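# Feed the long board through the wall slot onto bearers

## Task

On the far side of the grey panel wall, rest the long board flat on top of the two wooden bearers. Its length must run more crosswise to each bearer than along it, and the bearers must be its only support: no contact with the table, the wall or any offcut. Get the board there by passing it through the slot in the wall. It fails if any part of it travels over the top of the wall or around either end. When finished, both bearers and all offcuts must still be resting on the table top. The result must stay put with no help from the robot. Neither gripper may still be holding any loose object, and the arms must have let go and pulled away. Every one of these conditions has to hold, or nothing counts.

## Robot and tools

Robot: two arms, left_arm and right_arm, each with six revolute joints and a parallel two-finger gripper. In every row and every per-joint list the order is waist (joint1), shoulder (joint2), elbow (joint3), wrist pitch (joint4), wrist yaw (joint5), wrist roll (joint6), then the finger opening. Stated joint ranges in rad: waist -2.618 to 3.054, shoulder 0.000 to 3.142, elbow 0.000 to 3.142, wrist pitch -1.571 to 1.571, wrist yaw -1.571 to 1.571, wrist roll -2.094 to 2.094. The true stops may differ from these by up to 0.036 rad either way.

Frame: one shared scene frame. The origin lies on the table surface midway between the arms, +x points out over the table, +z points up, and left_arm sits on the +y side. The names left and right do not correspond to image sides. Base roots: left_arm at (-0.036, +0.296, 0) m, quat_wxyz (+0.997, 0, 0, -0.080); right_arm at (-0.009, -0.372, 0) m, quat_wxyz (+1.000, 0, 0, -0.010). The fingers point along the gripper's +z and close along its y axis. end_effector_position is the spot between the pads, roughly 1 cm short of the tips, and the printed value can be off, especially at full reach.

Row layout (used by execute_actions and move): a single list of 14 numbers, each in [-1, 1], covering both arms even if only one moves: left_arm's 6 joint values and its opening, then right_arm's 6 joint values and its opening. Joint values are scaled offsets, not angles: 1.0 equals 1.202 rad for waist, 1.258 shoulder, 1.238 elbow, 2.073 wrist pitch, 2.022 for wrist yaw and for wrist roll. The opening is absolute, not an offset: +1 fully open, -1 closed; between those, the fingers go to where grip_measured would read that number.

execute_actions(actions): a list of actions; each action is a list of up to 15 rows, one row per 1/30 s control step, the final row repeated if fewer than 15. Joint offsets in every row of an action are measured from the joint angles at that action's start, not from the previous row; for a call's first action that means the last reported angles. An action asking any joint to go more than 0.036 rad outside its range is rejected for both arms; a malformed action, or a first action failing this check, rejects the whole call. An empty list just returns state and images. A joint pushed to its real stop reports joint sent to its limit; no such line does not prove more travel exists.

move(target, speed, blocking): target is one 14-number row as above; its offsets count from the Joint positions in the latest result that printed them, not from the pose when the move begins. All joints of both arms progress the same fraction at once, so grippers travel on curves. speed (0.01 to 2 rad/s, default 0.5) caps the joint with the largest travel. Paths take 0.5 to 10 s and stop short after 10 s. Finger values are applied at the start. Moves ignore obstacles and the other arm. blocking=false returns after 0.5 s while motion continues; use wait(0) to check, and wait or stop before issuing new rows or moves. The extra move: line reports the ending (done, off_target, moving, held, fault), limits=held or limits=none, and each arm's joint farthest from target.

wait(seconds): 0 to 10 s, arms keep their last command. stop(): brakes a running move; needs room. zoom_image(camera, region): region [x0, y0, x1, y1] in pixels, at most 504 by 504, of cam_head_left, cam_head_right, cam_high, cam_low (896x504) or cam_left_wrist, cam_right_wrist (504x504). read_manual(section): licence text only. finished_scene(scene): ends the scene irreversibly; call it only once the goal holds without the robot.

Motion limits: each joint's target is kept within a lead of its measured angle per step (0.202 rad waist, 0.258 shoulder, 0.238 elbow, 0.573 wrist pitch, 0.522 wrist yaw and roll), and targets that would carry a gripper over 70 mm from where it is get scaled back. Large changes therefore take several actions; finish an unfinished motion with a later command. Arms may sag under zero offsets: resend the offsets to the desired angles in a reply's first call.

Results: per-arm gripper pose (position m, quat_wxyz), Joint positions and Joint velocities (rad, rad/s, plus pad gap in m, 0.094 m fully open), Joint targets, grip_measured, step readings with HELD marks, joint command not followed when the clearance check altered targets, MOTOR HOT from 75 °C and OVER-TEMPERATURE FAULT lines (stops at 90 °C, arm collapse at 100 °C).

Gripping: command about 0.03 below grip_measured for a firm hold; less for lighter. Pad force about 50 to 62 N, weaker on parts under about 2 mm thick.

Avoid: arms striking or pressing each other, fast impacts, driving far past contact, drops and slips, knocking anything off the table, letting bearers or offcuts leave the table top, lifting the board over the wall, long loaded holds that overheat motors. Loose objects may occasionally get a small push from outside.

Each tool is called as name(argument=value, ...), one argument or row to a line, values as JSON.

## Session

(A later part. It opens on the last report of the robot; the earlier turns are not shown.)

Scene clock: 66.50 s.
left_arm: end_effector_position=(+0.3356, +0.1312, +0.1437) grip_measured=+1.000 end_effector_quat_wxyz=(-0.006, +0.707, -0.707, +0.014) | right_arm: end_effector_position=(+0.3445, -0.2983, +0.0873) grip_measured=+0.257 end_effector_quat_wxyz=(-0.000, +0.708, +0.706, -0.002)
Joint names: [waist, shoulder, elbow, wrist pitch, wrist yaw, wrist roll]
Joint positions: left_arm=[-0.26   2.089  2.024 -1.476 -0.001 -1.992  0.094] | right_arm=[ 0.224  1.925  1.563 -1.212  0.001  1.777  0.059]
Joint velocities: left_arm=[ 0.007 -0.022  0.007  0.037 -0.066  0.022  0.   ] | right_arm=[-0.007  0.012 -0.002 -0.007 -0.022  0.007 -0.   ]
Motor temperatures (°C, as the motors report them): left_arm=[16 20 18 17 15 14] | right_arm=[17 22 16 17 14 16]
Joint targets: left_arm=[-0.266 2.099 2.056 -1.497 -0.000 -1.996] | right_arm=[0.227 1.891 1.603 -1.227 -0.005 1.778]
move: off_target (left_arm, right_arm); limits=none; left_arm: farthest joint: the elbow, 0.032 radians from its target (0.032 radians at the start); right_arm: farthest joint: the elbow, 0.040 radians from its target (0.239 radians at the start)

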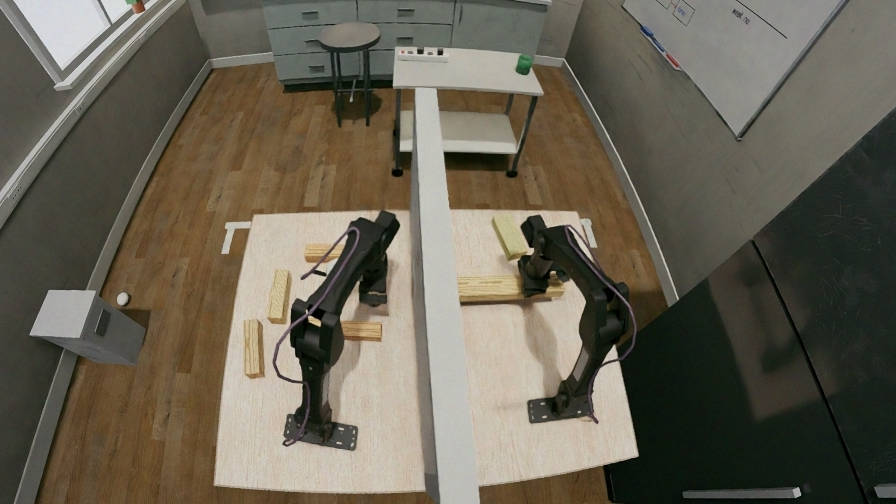

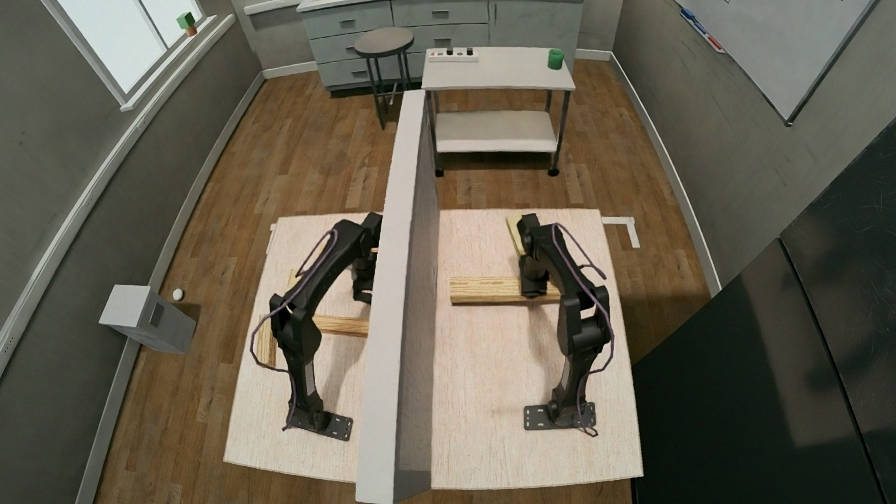

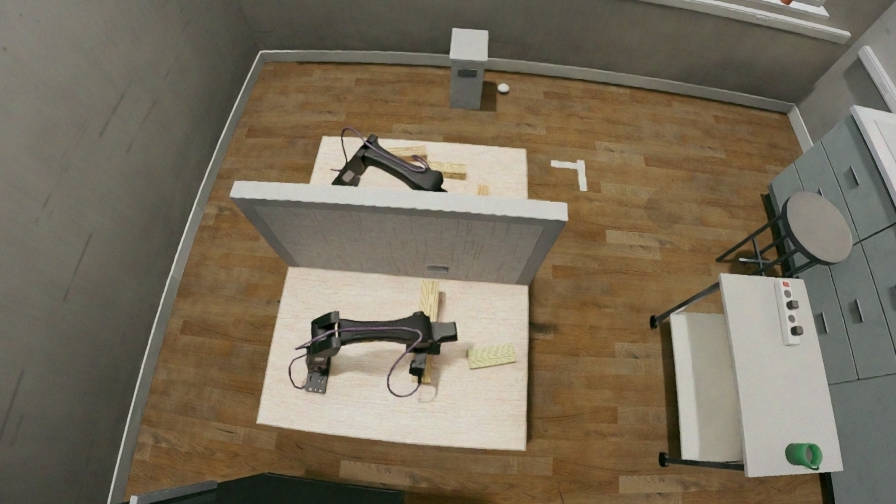

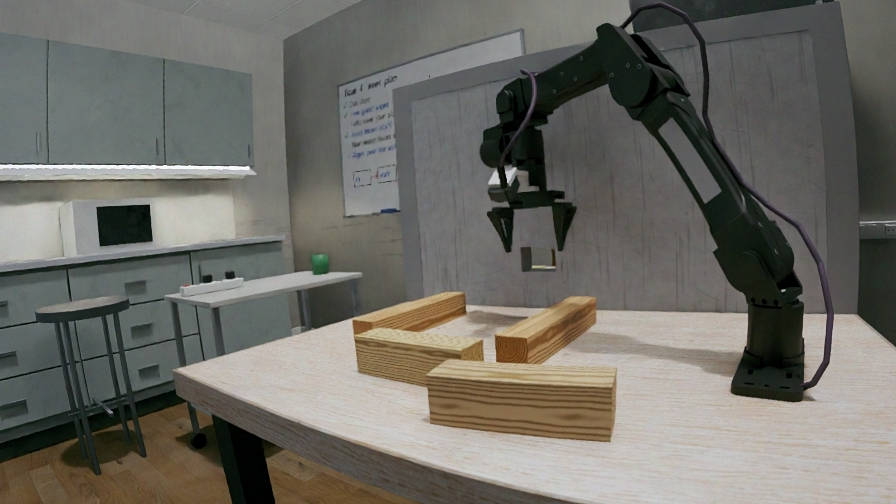

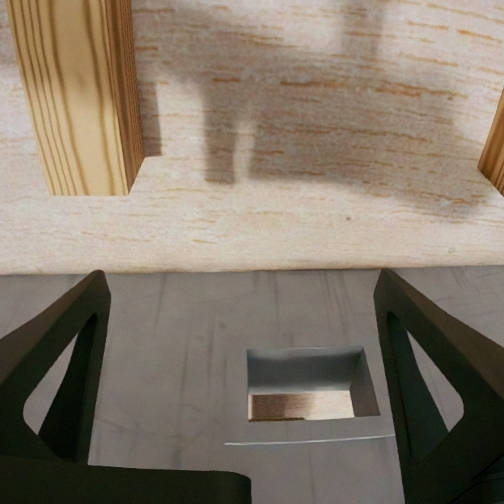

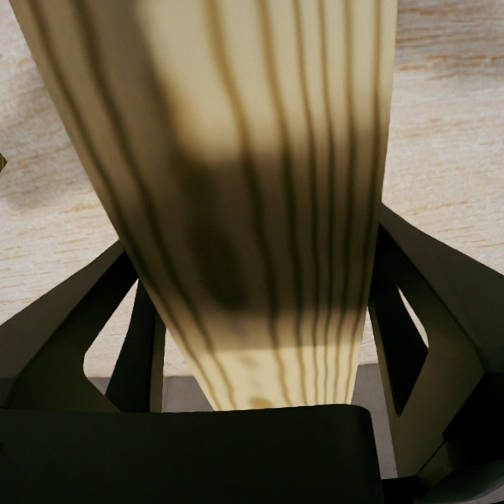

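move(
  target=[0.0291,0.1431,0.1405,-0.0101,0.0005,0.0183,1, 0.0521,0.0962,0.1680,-0.0299,-0.003,0.0307,0.1],
  speed=0.2,
)

Scene clock: 69.07 s.
left_arm: end_effector_position=(+0.3682, +0.1300, +0.1109) grip_measured=+1.000 end_effector_quat_wxyz=(-0.001, +0.706, -0.708, -0.000) | right_arm: end_effector_position=(+0.3685, -0.2718, +0.0842) grip_measured=+0.257 end_effector_quat_wxyz=(-0.001, +0.709, +0.705, -0.005)
Joint names: [waist, shoulder, elbow, wrist pitch, wrist yaw, wrist roll]
Joint positions: left_arm=[-0.232  2.259  2.165 -1.477 -0.001 -1.959  0.094] | right_arm=[ 0.279  2.049  1.728 -1.259  0.002  1.833  0.059]
Joint velocities: left_arm=[-0.017  0.012 -0.012 -0.037  0.037  0.11   0.   ] | right_arm=[ 0.007  0.002  0.007  0.022  0.022 -0.051  0.001]
Motor temperatures (°C, as the motors report them): left_arm=[16 20 18 17 15 14] | right_arm=[17 22 17 17 14 16]
Joint targets: left_arm=[-0.224 2.269 2.198 -1.497 -0.000 -1.954] | right_arm=[0.286 2.046 1.771 -1.274 -0.005 1.840]
move: off_target (left_arm, right_arm); limits=none; left_arm: farthest joint: the elbow, 0.033 radians from its target (0.174 radians at the start); right_arm: farthest joint: the elbow, 0.043 radians from its target (0.208 radians at the start)

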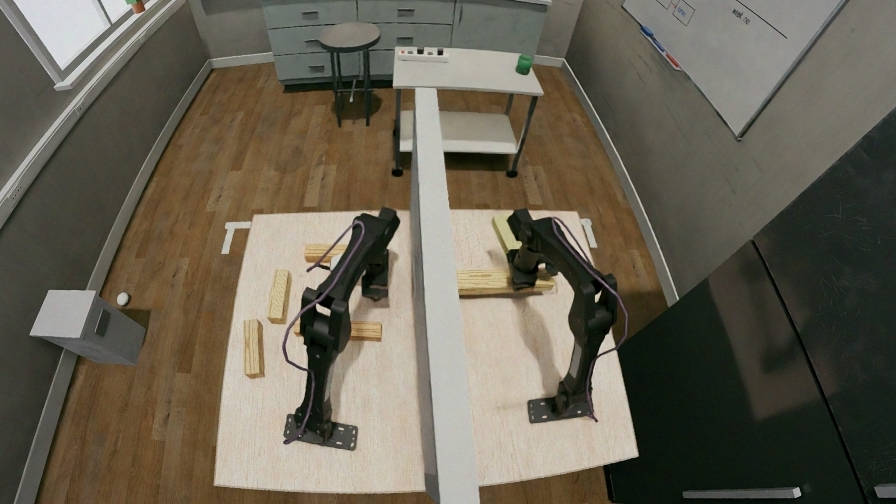

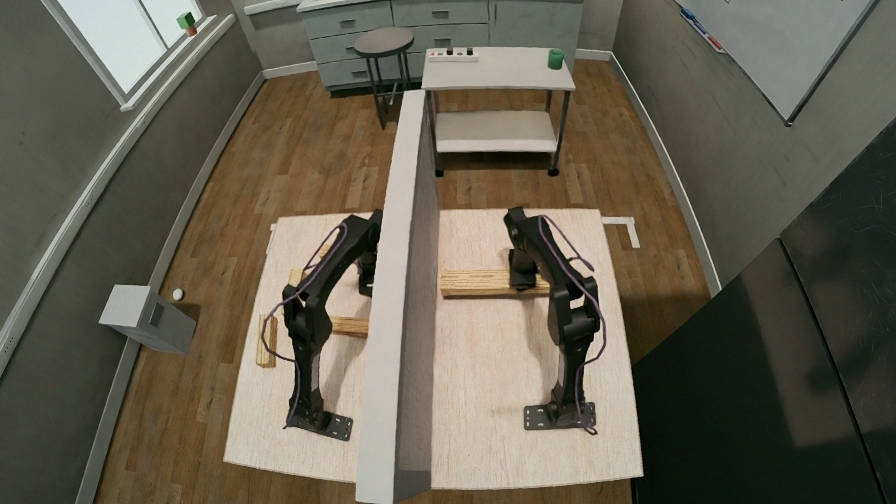

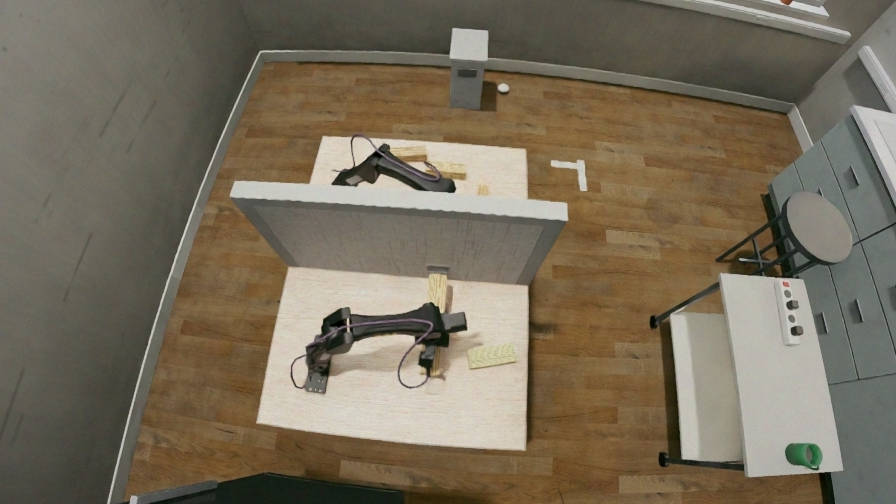

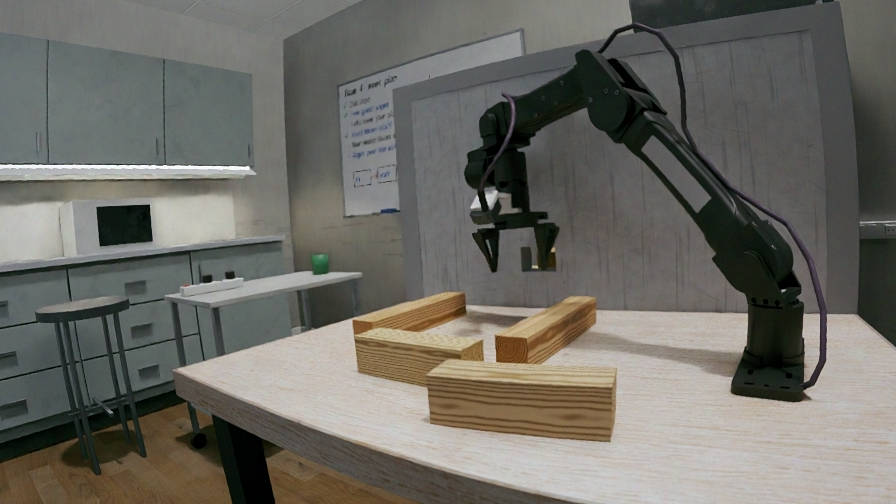

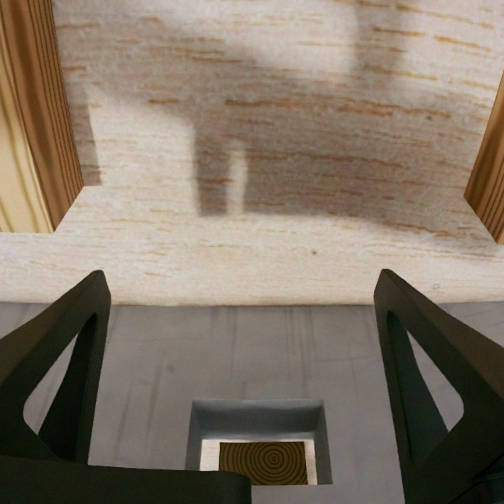

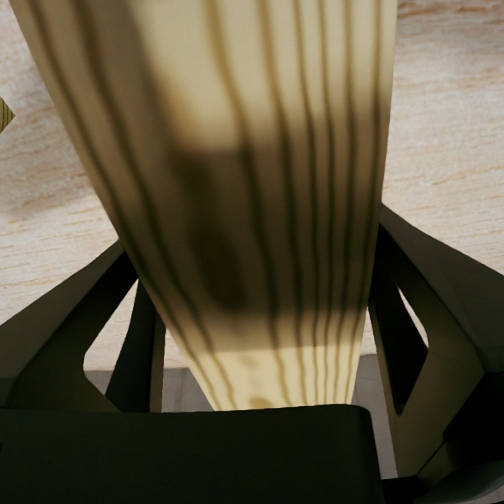

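zoom_image(
  camera="cam_left_wrist",
  region=[160, 380, 360, 504],
)

zoom_image(
  camera="cam_low",
  region=[480, 220, 600, 300],
)

zoom_image(
  camera="cam_high",
  region=[380, 240, 500, 340],
)

zoom_image(
  camera="cam_head_right",
  region=[400, 240, 540, 330],
)

Region (160, 380, 360, 504) of cam_left_wrist's 504x504 image, scaled by 2.520, with more detail than that image has; it fills the top 312 rows of this view, and the rest is white.

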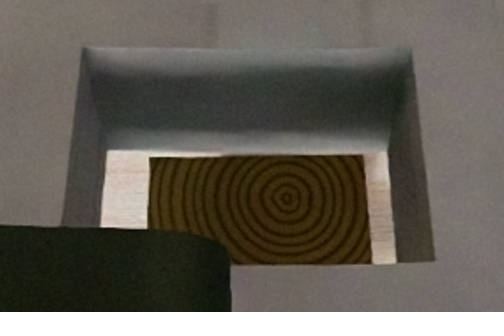

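Region (480, 220, 600, 300) of cam_low's 896x504 image, scaled by 4.200, with more detail than that image has.

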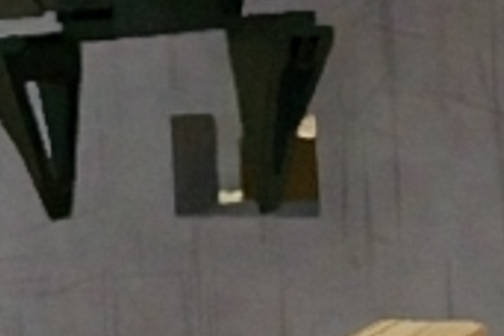

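Region (380, 240, 500, 340) of cam_high's 896x504 image, scaled by 4.200, with more detail than that image has.

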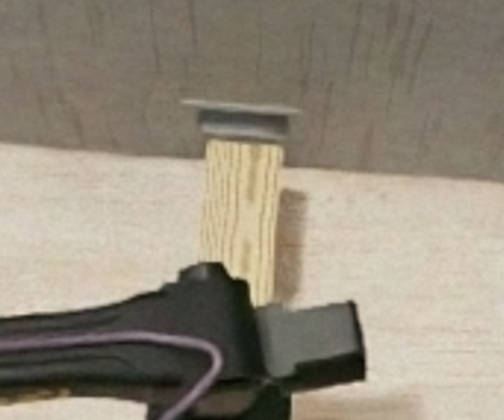

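Region (400, 240, 540, 330) of cam_head_right's 896x504 image, scaled by 3.600, with more detail than that image has; it fills the top 324 rows of this view, and the rest is white.

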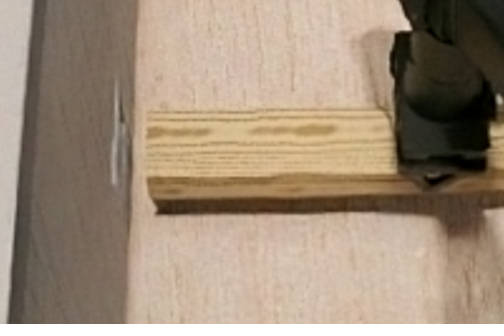

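move(
  target=[0.0067,0.0079,0.0267,-0.0096,0.0005,0.0025,1, 0.0316,-0.0342,0.0711,-0.0289,-0.0035,0.0168,0.1],
  speed=0.15,
)

zoom_image(
  camera="cam_left_wrist",
  region=[160, 380, 360, 504],
)

zoom_image(
  camera="cam_low",
  region=[480, 220, 600, 300],
)

zoom_image(
  camera="cam_head_right",
  region=[400, 240, 540, 330],
)

Scene clock: 71.13 s.
left_arm: end_effector_position=(+0.3682, +0.1300, +0.1109) grip_measured=+1.000 end_effector_quat_wxyz=(-0.001, +0.706, -0.709, -0.000) | right_arm: end_effector_position=(+0.3664, -0.2601, +0.0960) grip_measured=+0.257 end_effector_quat_wxyz=(-0.001, +0.708, +0.706, -0.004)
Joint names: [waist, shoulder, elbow, wrist pitch, wrist yaw, wrist roll]
Joint positions: left_arm=[-0.232  2.259  2.165 -1.477 -0.001 -1.959  0.094] | right_arm=[ 0.309  2.049  1.775 -1.304  0.003  1.861  0.059]
Joint velocities: left_arm=[-0.012  0.017 -0.027 -0.037 -0.037 -0.066  0.   ] | right_arm=[-0.007 -0.002 -0.012 -0.022  0.007 -0.007  0.001]
Motor temperatures (°C, as the motors report them): left_arm=[16 20 18 17 15 14] | right_arm=[17 23 17 17 14 16]
Joint targets: left_arm=[-0.224 2.269 2.198 -1.497 -0.000 -1.954] | right_arm=[0.317 2.006 1.816 -1.319 -0.005 1.867]
move: off_target (left_arm, right_arm); limits=none; left_arm: farthest joint: the elbow, 0.033 radians from its target (0.033 radians at the start); right_arm: farthest joint: the shoulder, 0.043 radians from its target (0.043 radians at the start)

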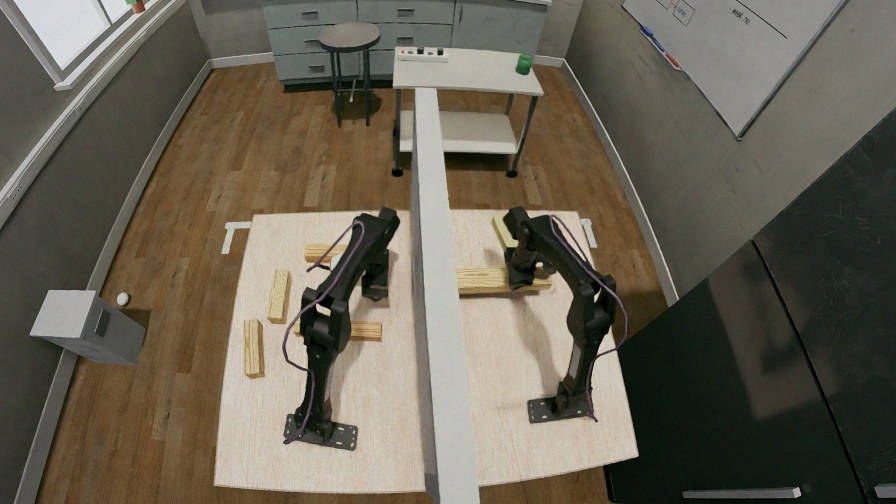

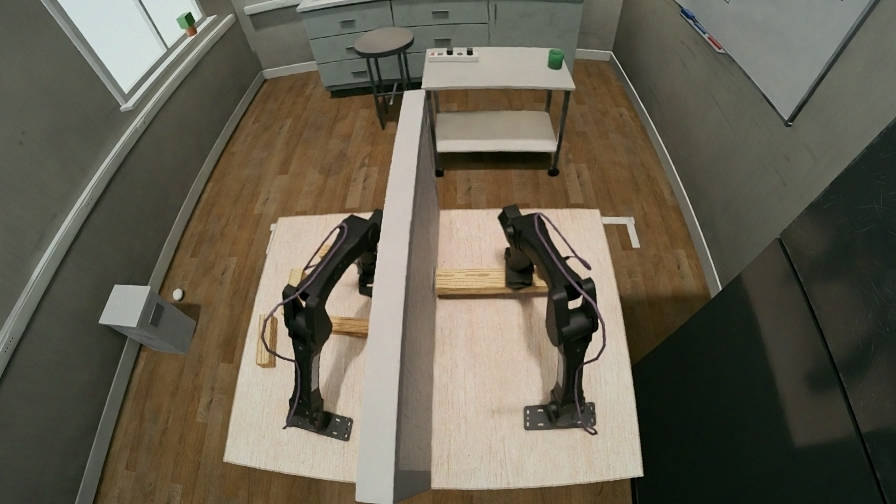

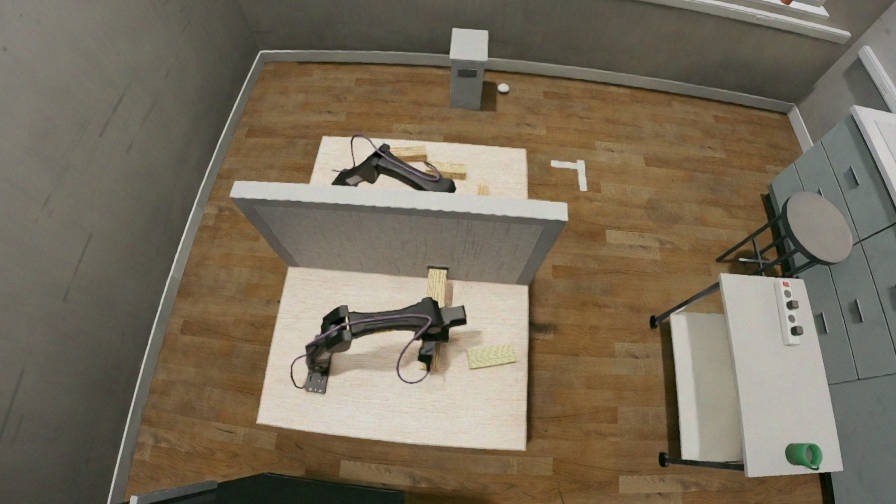

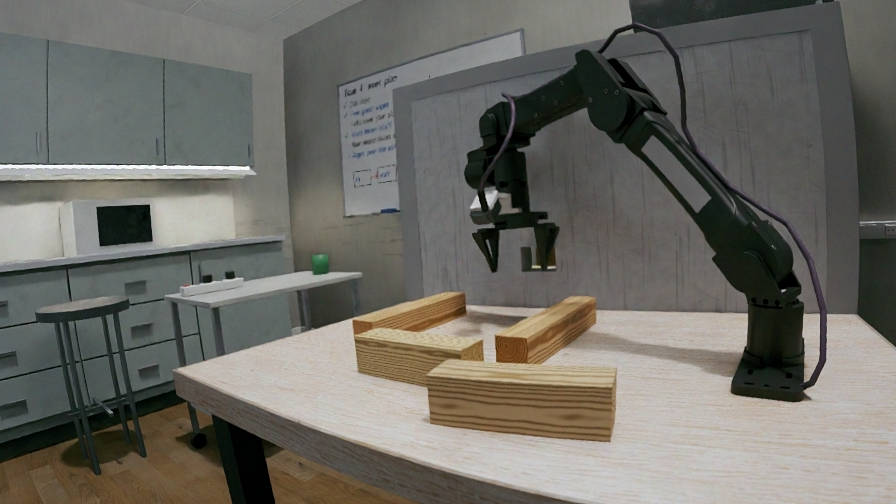

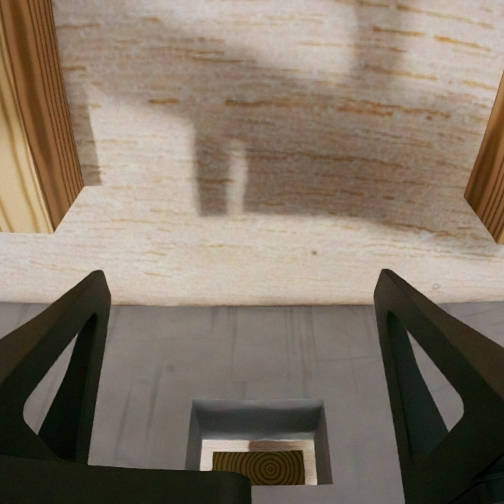

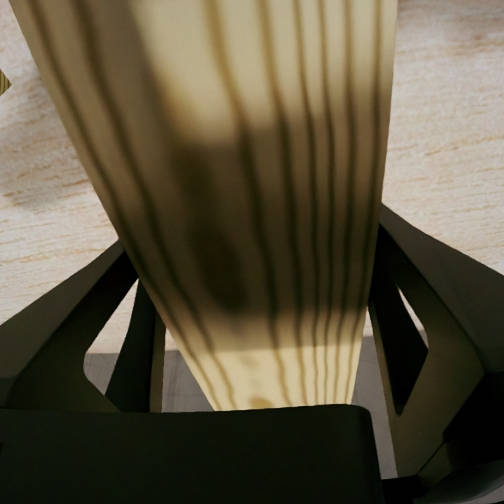

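Region (160, 380, 360, 504) of cam_left_wrist's 504x504 image, scaled by 2.520, with more detail than that image has; it fills the top 312 rows of this view, and the rest is white.

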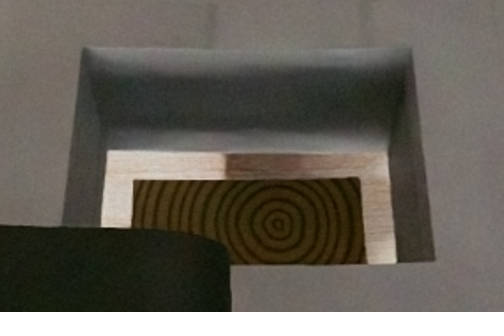

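Region (480, 220, 600, 300) of cam_low's 896x504 image, scaled by 4.200, with more detail than that image has.

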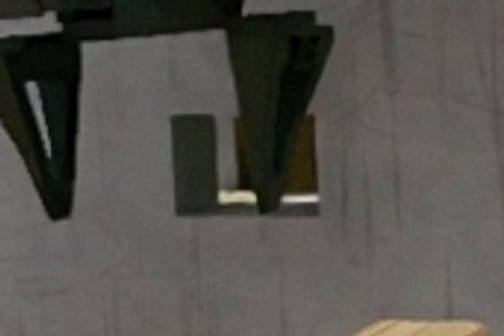

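Region (400, 240, 540, 330) of cam_head_right's 896x504 image, scaled by 3.600, with more detail than that image has; it fills the top 324 rows of this view, and the rest is white.

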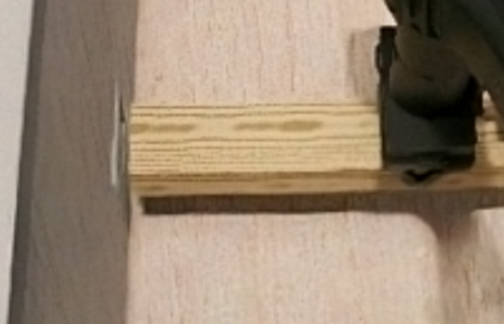

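execute_actions(
  actions=[
    [[0.0067,0.0079,0.0267,-0.0096,0.0005,0.0025,1, 0.0094,-0.0014,0.0383,-0.0077,-0.004,0.0046,0.1],[0.0067,0.0079,0.0267,-0.0096,0.0005,0.0025,1, 0.0121,-0.0005,0.0426,-0.0083,-0.004,0.0062,0.1],[0.0067,0.0079,0.0267,-0.0096,0.0005,0.0025,1, 0.0148,0.0005,0.0470,-0.0088,-0.004,0.0077,0.1],[0.0067,0.0079,0.0267,-0.0096,0.0005,0.0025,1, 0.0176,0.0014,0.0513,-0.0094,-0.004,0.0093,0.1],[0.0067,0.0079,0.0267,-0.0096,0.0005,0.0025,1, 0.0203,0.0024,0.0557,-0.0099,-0.004,0.0109,0.1],[0.0067,0.0079,0.0267,-0.0096,0.0005,0.0025,1, 0.0230,0.0033,0.0600,-0.0105,-0.004,0.0125,0.1],[0.0067,0.0079,0.0267,-0.0096,0.0005,0.0025,1, 0.0257,0.0043,0.0644,-0.0110,-0.004,0.0141,0.1],[0.0067,0.0079,0.0267,-0.0096,0.0005,0.0025,1, 0.0284,0.0052,0.0687,-0.0116,-0.004,0.0156,0.1],[0.0067,0.0079,0.0267,-0.0096,0.0005,0.0025,1, 0.0311,0.0062,0.0687,-0.0121,-0.004,0.0172,0.1],[0.0067,0.0079,0.0267,-0.0096,0.0005,0.0025,1, 0.0338,0.0071,0.0687,-0.0127,-0.004,0.0188,0.1],[0.0067,0.0079,0.0267,-0.0096,0.0005,0.0025,1, 0.0365,0.0081,0.0687,-0.0132,-0.004,0.0204,0.1],[0.0067,0.0079,0.0267,-0.0096,0.0005,0.0025,1, 0.0393,0.0090,0.0687,-0.0138,-0.004,0.0220,0.1],[0.0067,0.0079,0.0267,-0.0096,0.0005,0.0025,1, 0.0420,0.0100,0.0687,-0.0143,-0.004,0.0235,0.1],[0.0067,0.0079,0.0267,-0.0096,0.0005,0.0025,1, 0.0447,0.0109,0.0687,-0.0149,-0.004,0.0251,0.1],[0.0067,0.0079,0.0267,-0.0096,0.0005,0.0025,1, 0.0474,0.0119,0.0687,-0.0154,-0.004,0.0267,0.1]],
  ],
)

wait(
  seconds=0.4,
)

zoom_image(
  camera="cam_left_wrist",
  region=[160, 380, 360, 504],
)

zoom_image(
  camera="cam_low",
  region=[480, 220, 600, 300],
)

Scene clock: 73.40 s.
left_arm: end_effector_position=(+0.3682, +0.1300, +0.1109) grip_measured=+1.000 end_effector_quat_wxyz=(-0.001, +0.705, -0.709, -0.000) | right_arm: end_effector_position=(+0.3679, -0.2428, +0.1006) grip_measured=+0.257 end_effector_quat_wxyz=(+0.004, +0.706, +0.709, +0.000)
Joint names: [waist, shoulder, elbow, wrist pitch, wrist yaw, wrist roll]
Joint positions: left_arm=[-0.232  2.259  2.165 -1.477 -0.001 -1.959  0.094] | right_arm=[ 0.351  2.065  1.817 -1.319  0.006  1.897  0.059]
Joint velocities: left_arm=[-0.017  0.022  0.022 -0.007 -0.007  0.022  0.   ] | right_arm=[ 0.1    0.037 -0.022 -0.022 -0.066  0.081 -0.001]
Motor temperatures (°C, as the motors report them): left_arm=[16 21 18 17 15 14] | right_arm=[17 23 17 17 14 16]
Joint targets: left_arm=[-0.224 2.269 2.198 -1.497 -0.000 -1.954] | right_arm=[0.366 2.064 1.860 -1.336 -0.006 1.915]
Step readings (joint positions):
0: left_arm=[-0.232 2.259 2.165 -1.477 -0.001 -1.959] | right_arm=[0.309 2.049 1.775 -1.305 0.003 1.861]
1: left_arm=[-0.232 2.259 2.165 -1.477 -0.001 -1.959] | right_arm=[0.309 2.049 1.775 -1.305 0.003 1.862]
2: left_arm=[-0.232 2.259 2.165 -1.477 -0.001 -1.959] | right_arm=[0.310 2.049 1.775 -1.305 0.003 1.863]
4: left_arm=[-0.232 2.259 2.165 -1.477 -0.001 -1.959] | right_arm=[0.312 2.052 1.783 -1.310 0.003 1.866]
8: left_arm=[-0.232 2.259 2.165 -1.477 -0.001 -1.959] | right_arm=[0.326 2.059 1.807 -1.313 0.003 1.876]
15: Joint positions above

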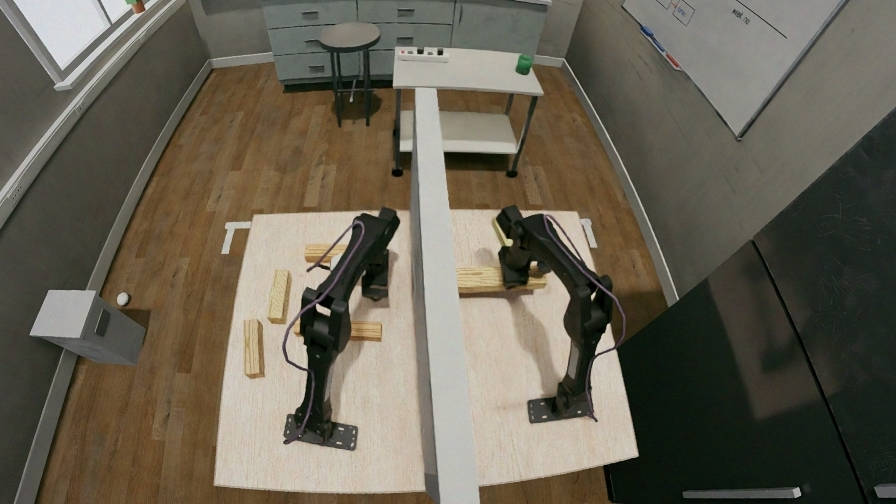

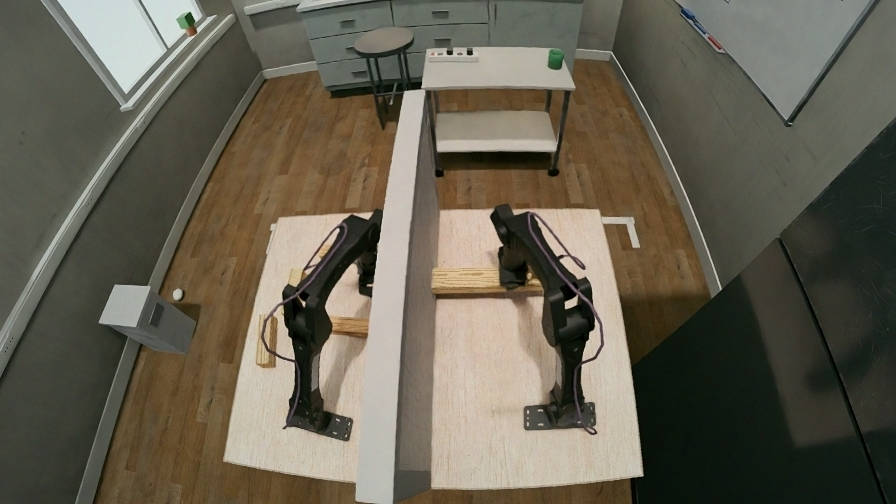

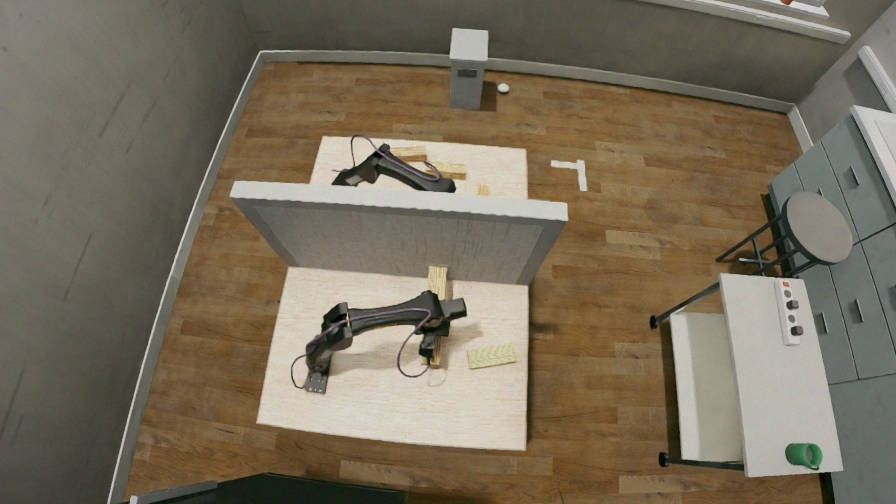

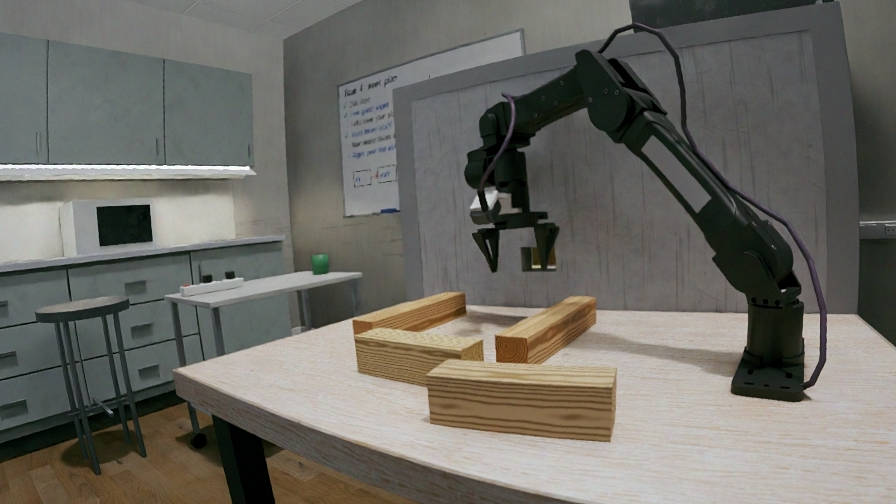

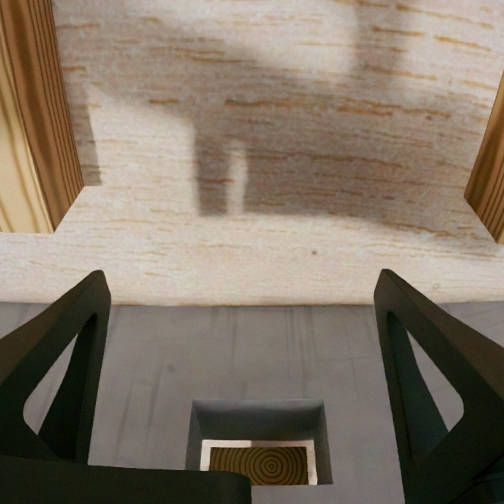

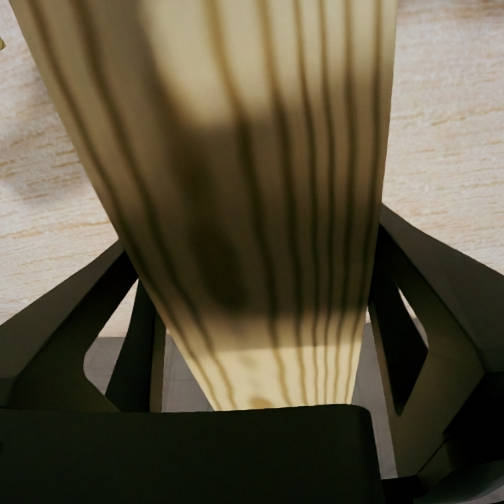

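Scene clock: 73.80 s.
left_arm: end_effector_position=(+0.3682, +0.1300, +0.1109) grip_measured=+1.000 end_effector_quat_wxyz=(-0.001, +0.705, -0.709, -0.000) | right_arm: end_effector_position=(+0.3659, -0.2399, +0.0989) grip_measured=+0.257 end_effector_quat_wxyz=(+0.002, +0.707, +0.708, -0.003)
Joint names: [waist, shoulder, elbow, wrist pitch, wrist yaw, wrist roll]
Joint positions: left_arm=[-0.232  2.259  2.165 -1.477 -0.001 -1.959  0.094] | right_arm=[ 0.36   2.07   1.817 -1.322  0.006  1.908  0.059]
Joint velocities: left_arm=[ 0.022 -0.012 -0.022  0.037 -0.022 -0.066  0.   ] | right_arm=[ 0.002  0.002 -0.012 -0.095 -0.022 -0.022  0.001]
Motor temperatures (°C, as the motors report them): left_arm=[16 21 18 17 15 14] | right_arm=[17 23 17 17 14 16]
Joint targets: left_arm=[-0.224 2.269 2.198 -1.497 -0.000 -1.954] | right_arm=[0.366 2.064 1.860 -1.336 -0.006 1.915]
wait: 0.40 s; no rest

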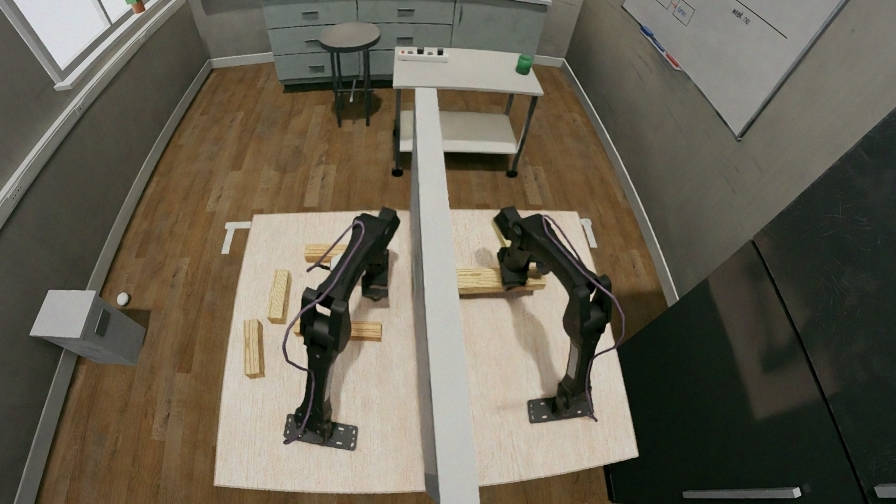

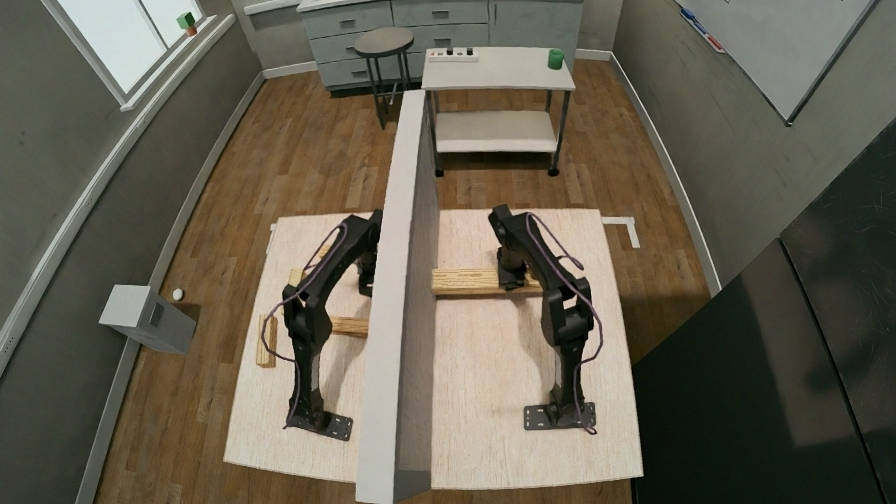

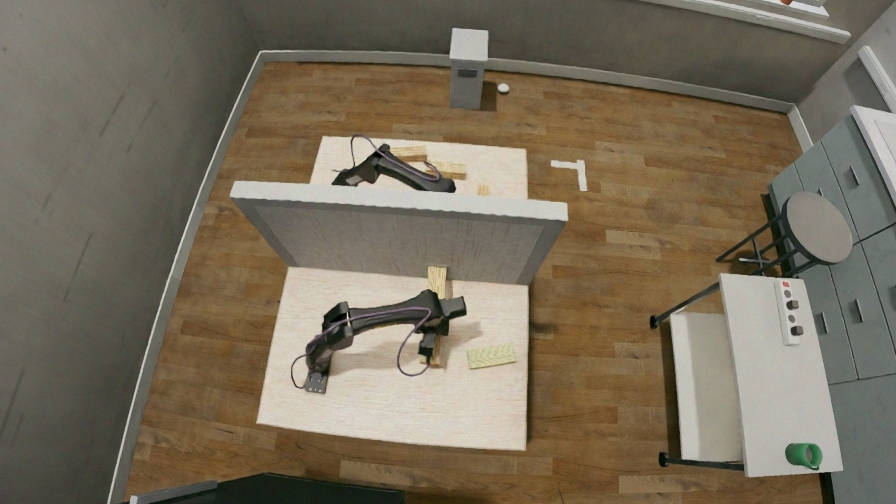

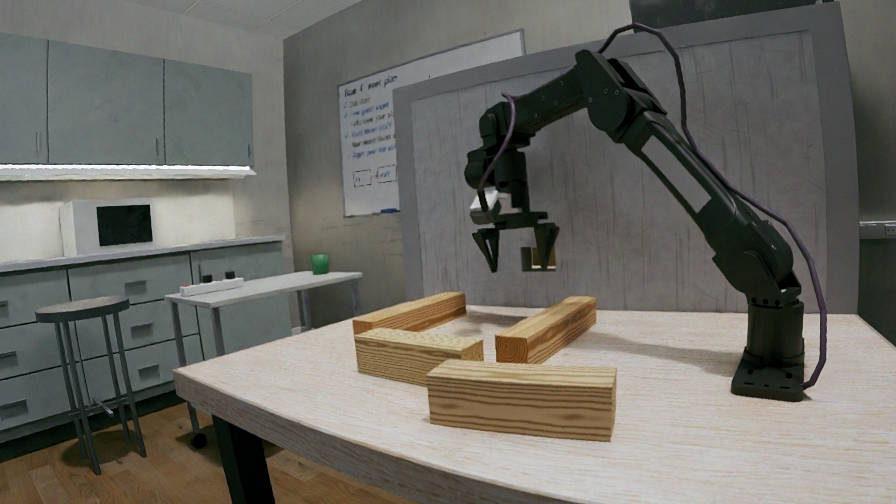

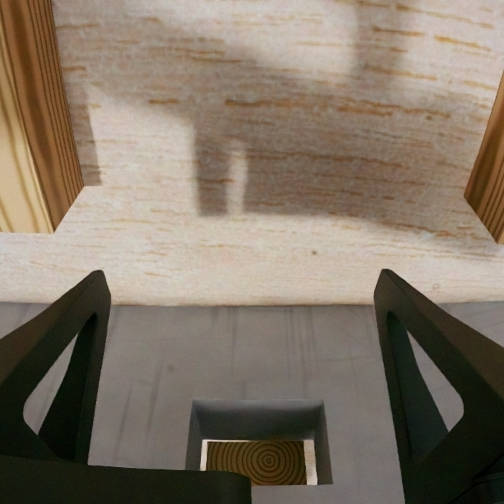

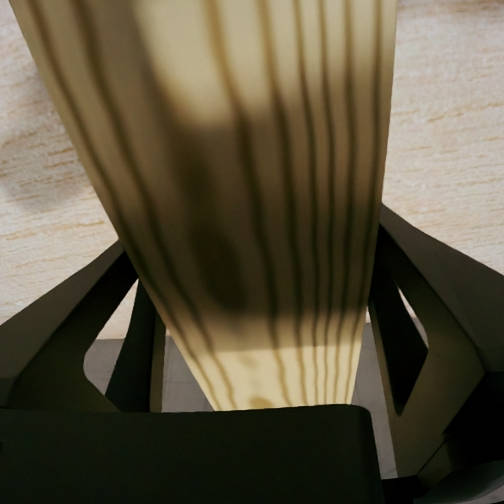

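Region (160, 380, 360, 504) of cam_left_wrist's 504x504 image, scaled by 2.520, with more detail than that image has; it fills the top 312 rows of this view, and the rest is white.

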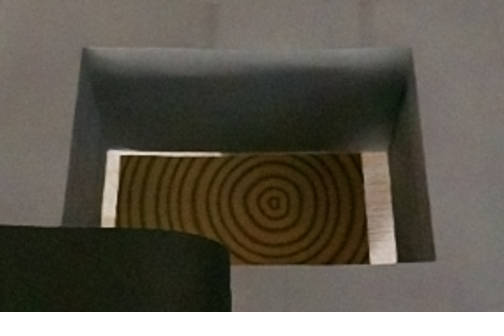

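Region (480, 220, 600, 300) of cam_low's 896x504 image, scaled by 4.200, with more detail than that image has.

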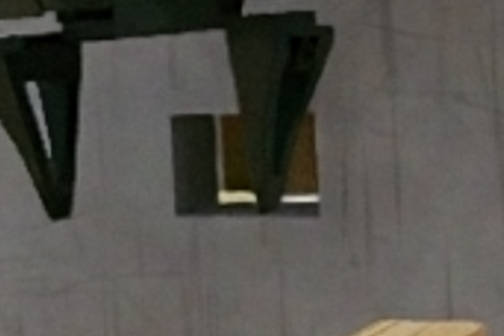

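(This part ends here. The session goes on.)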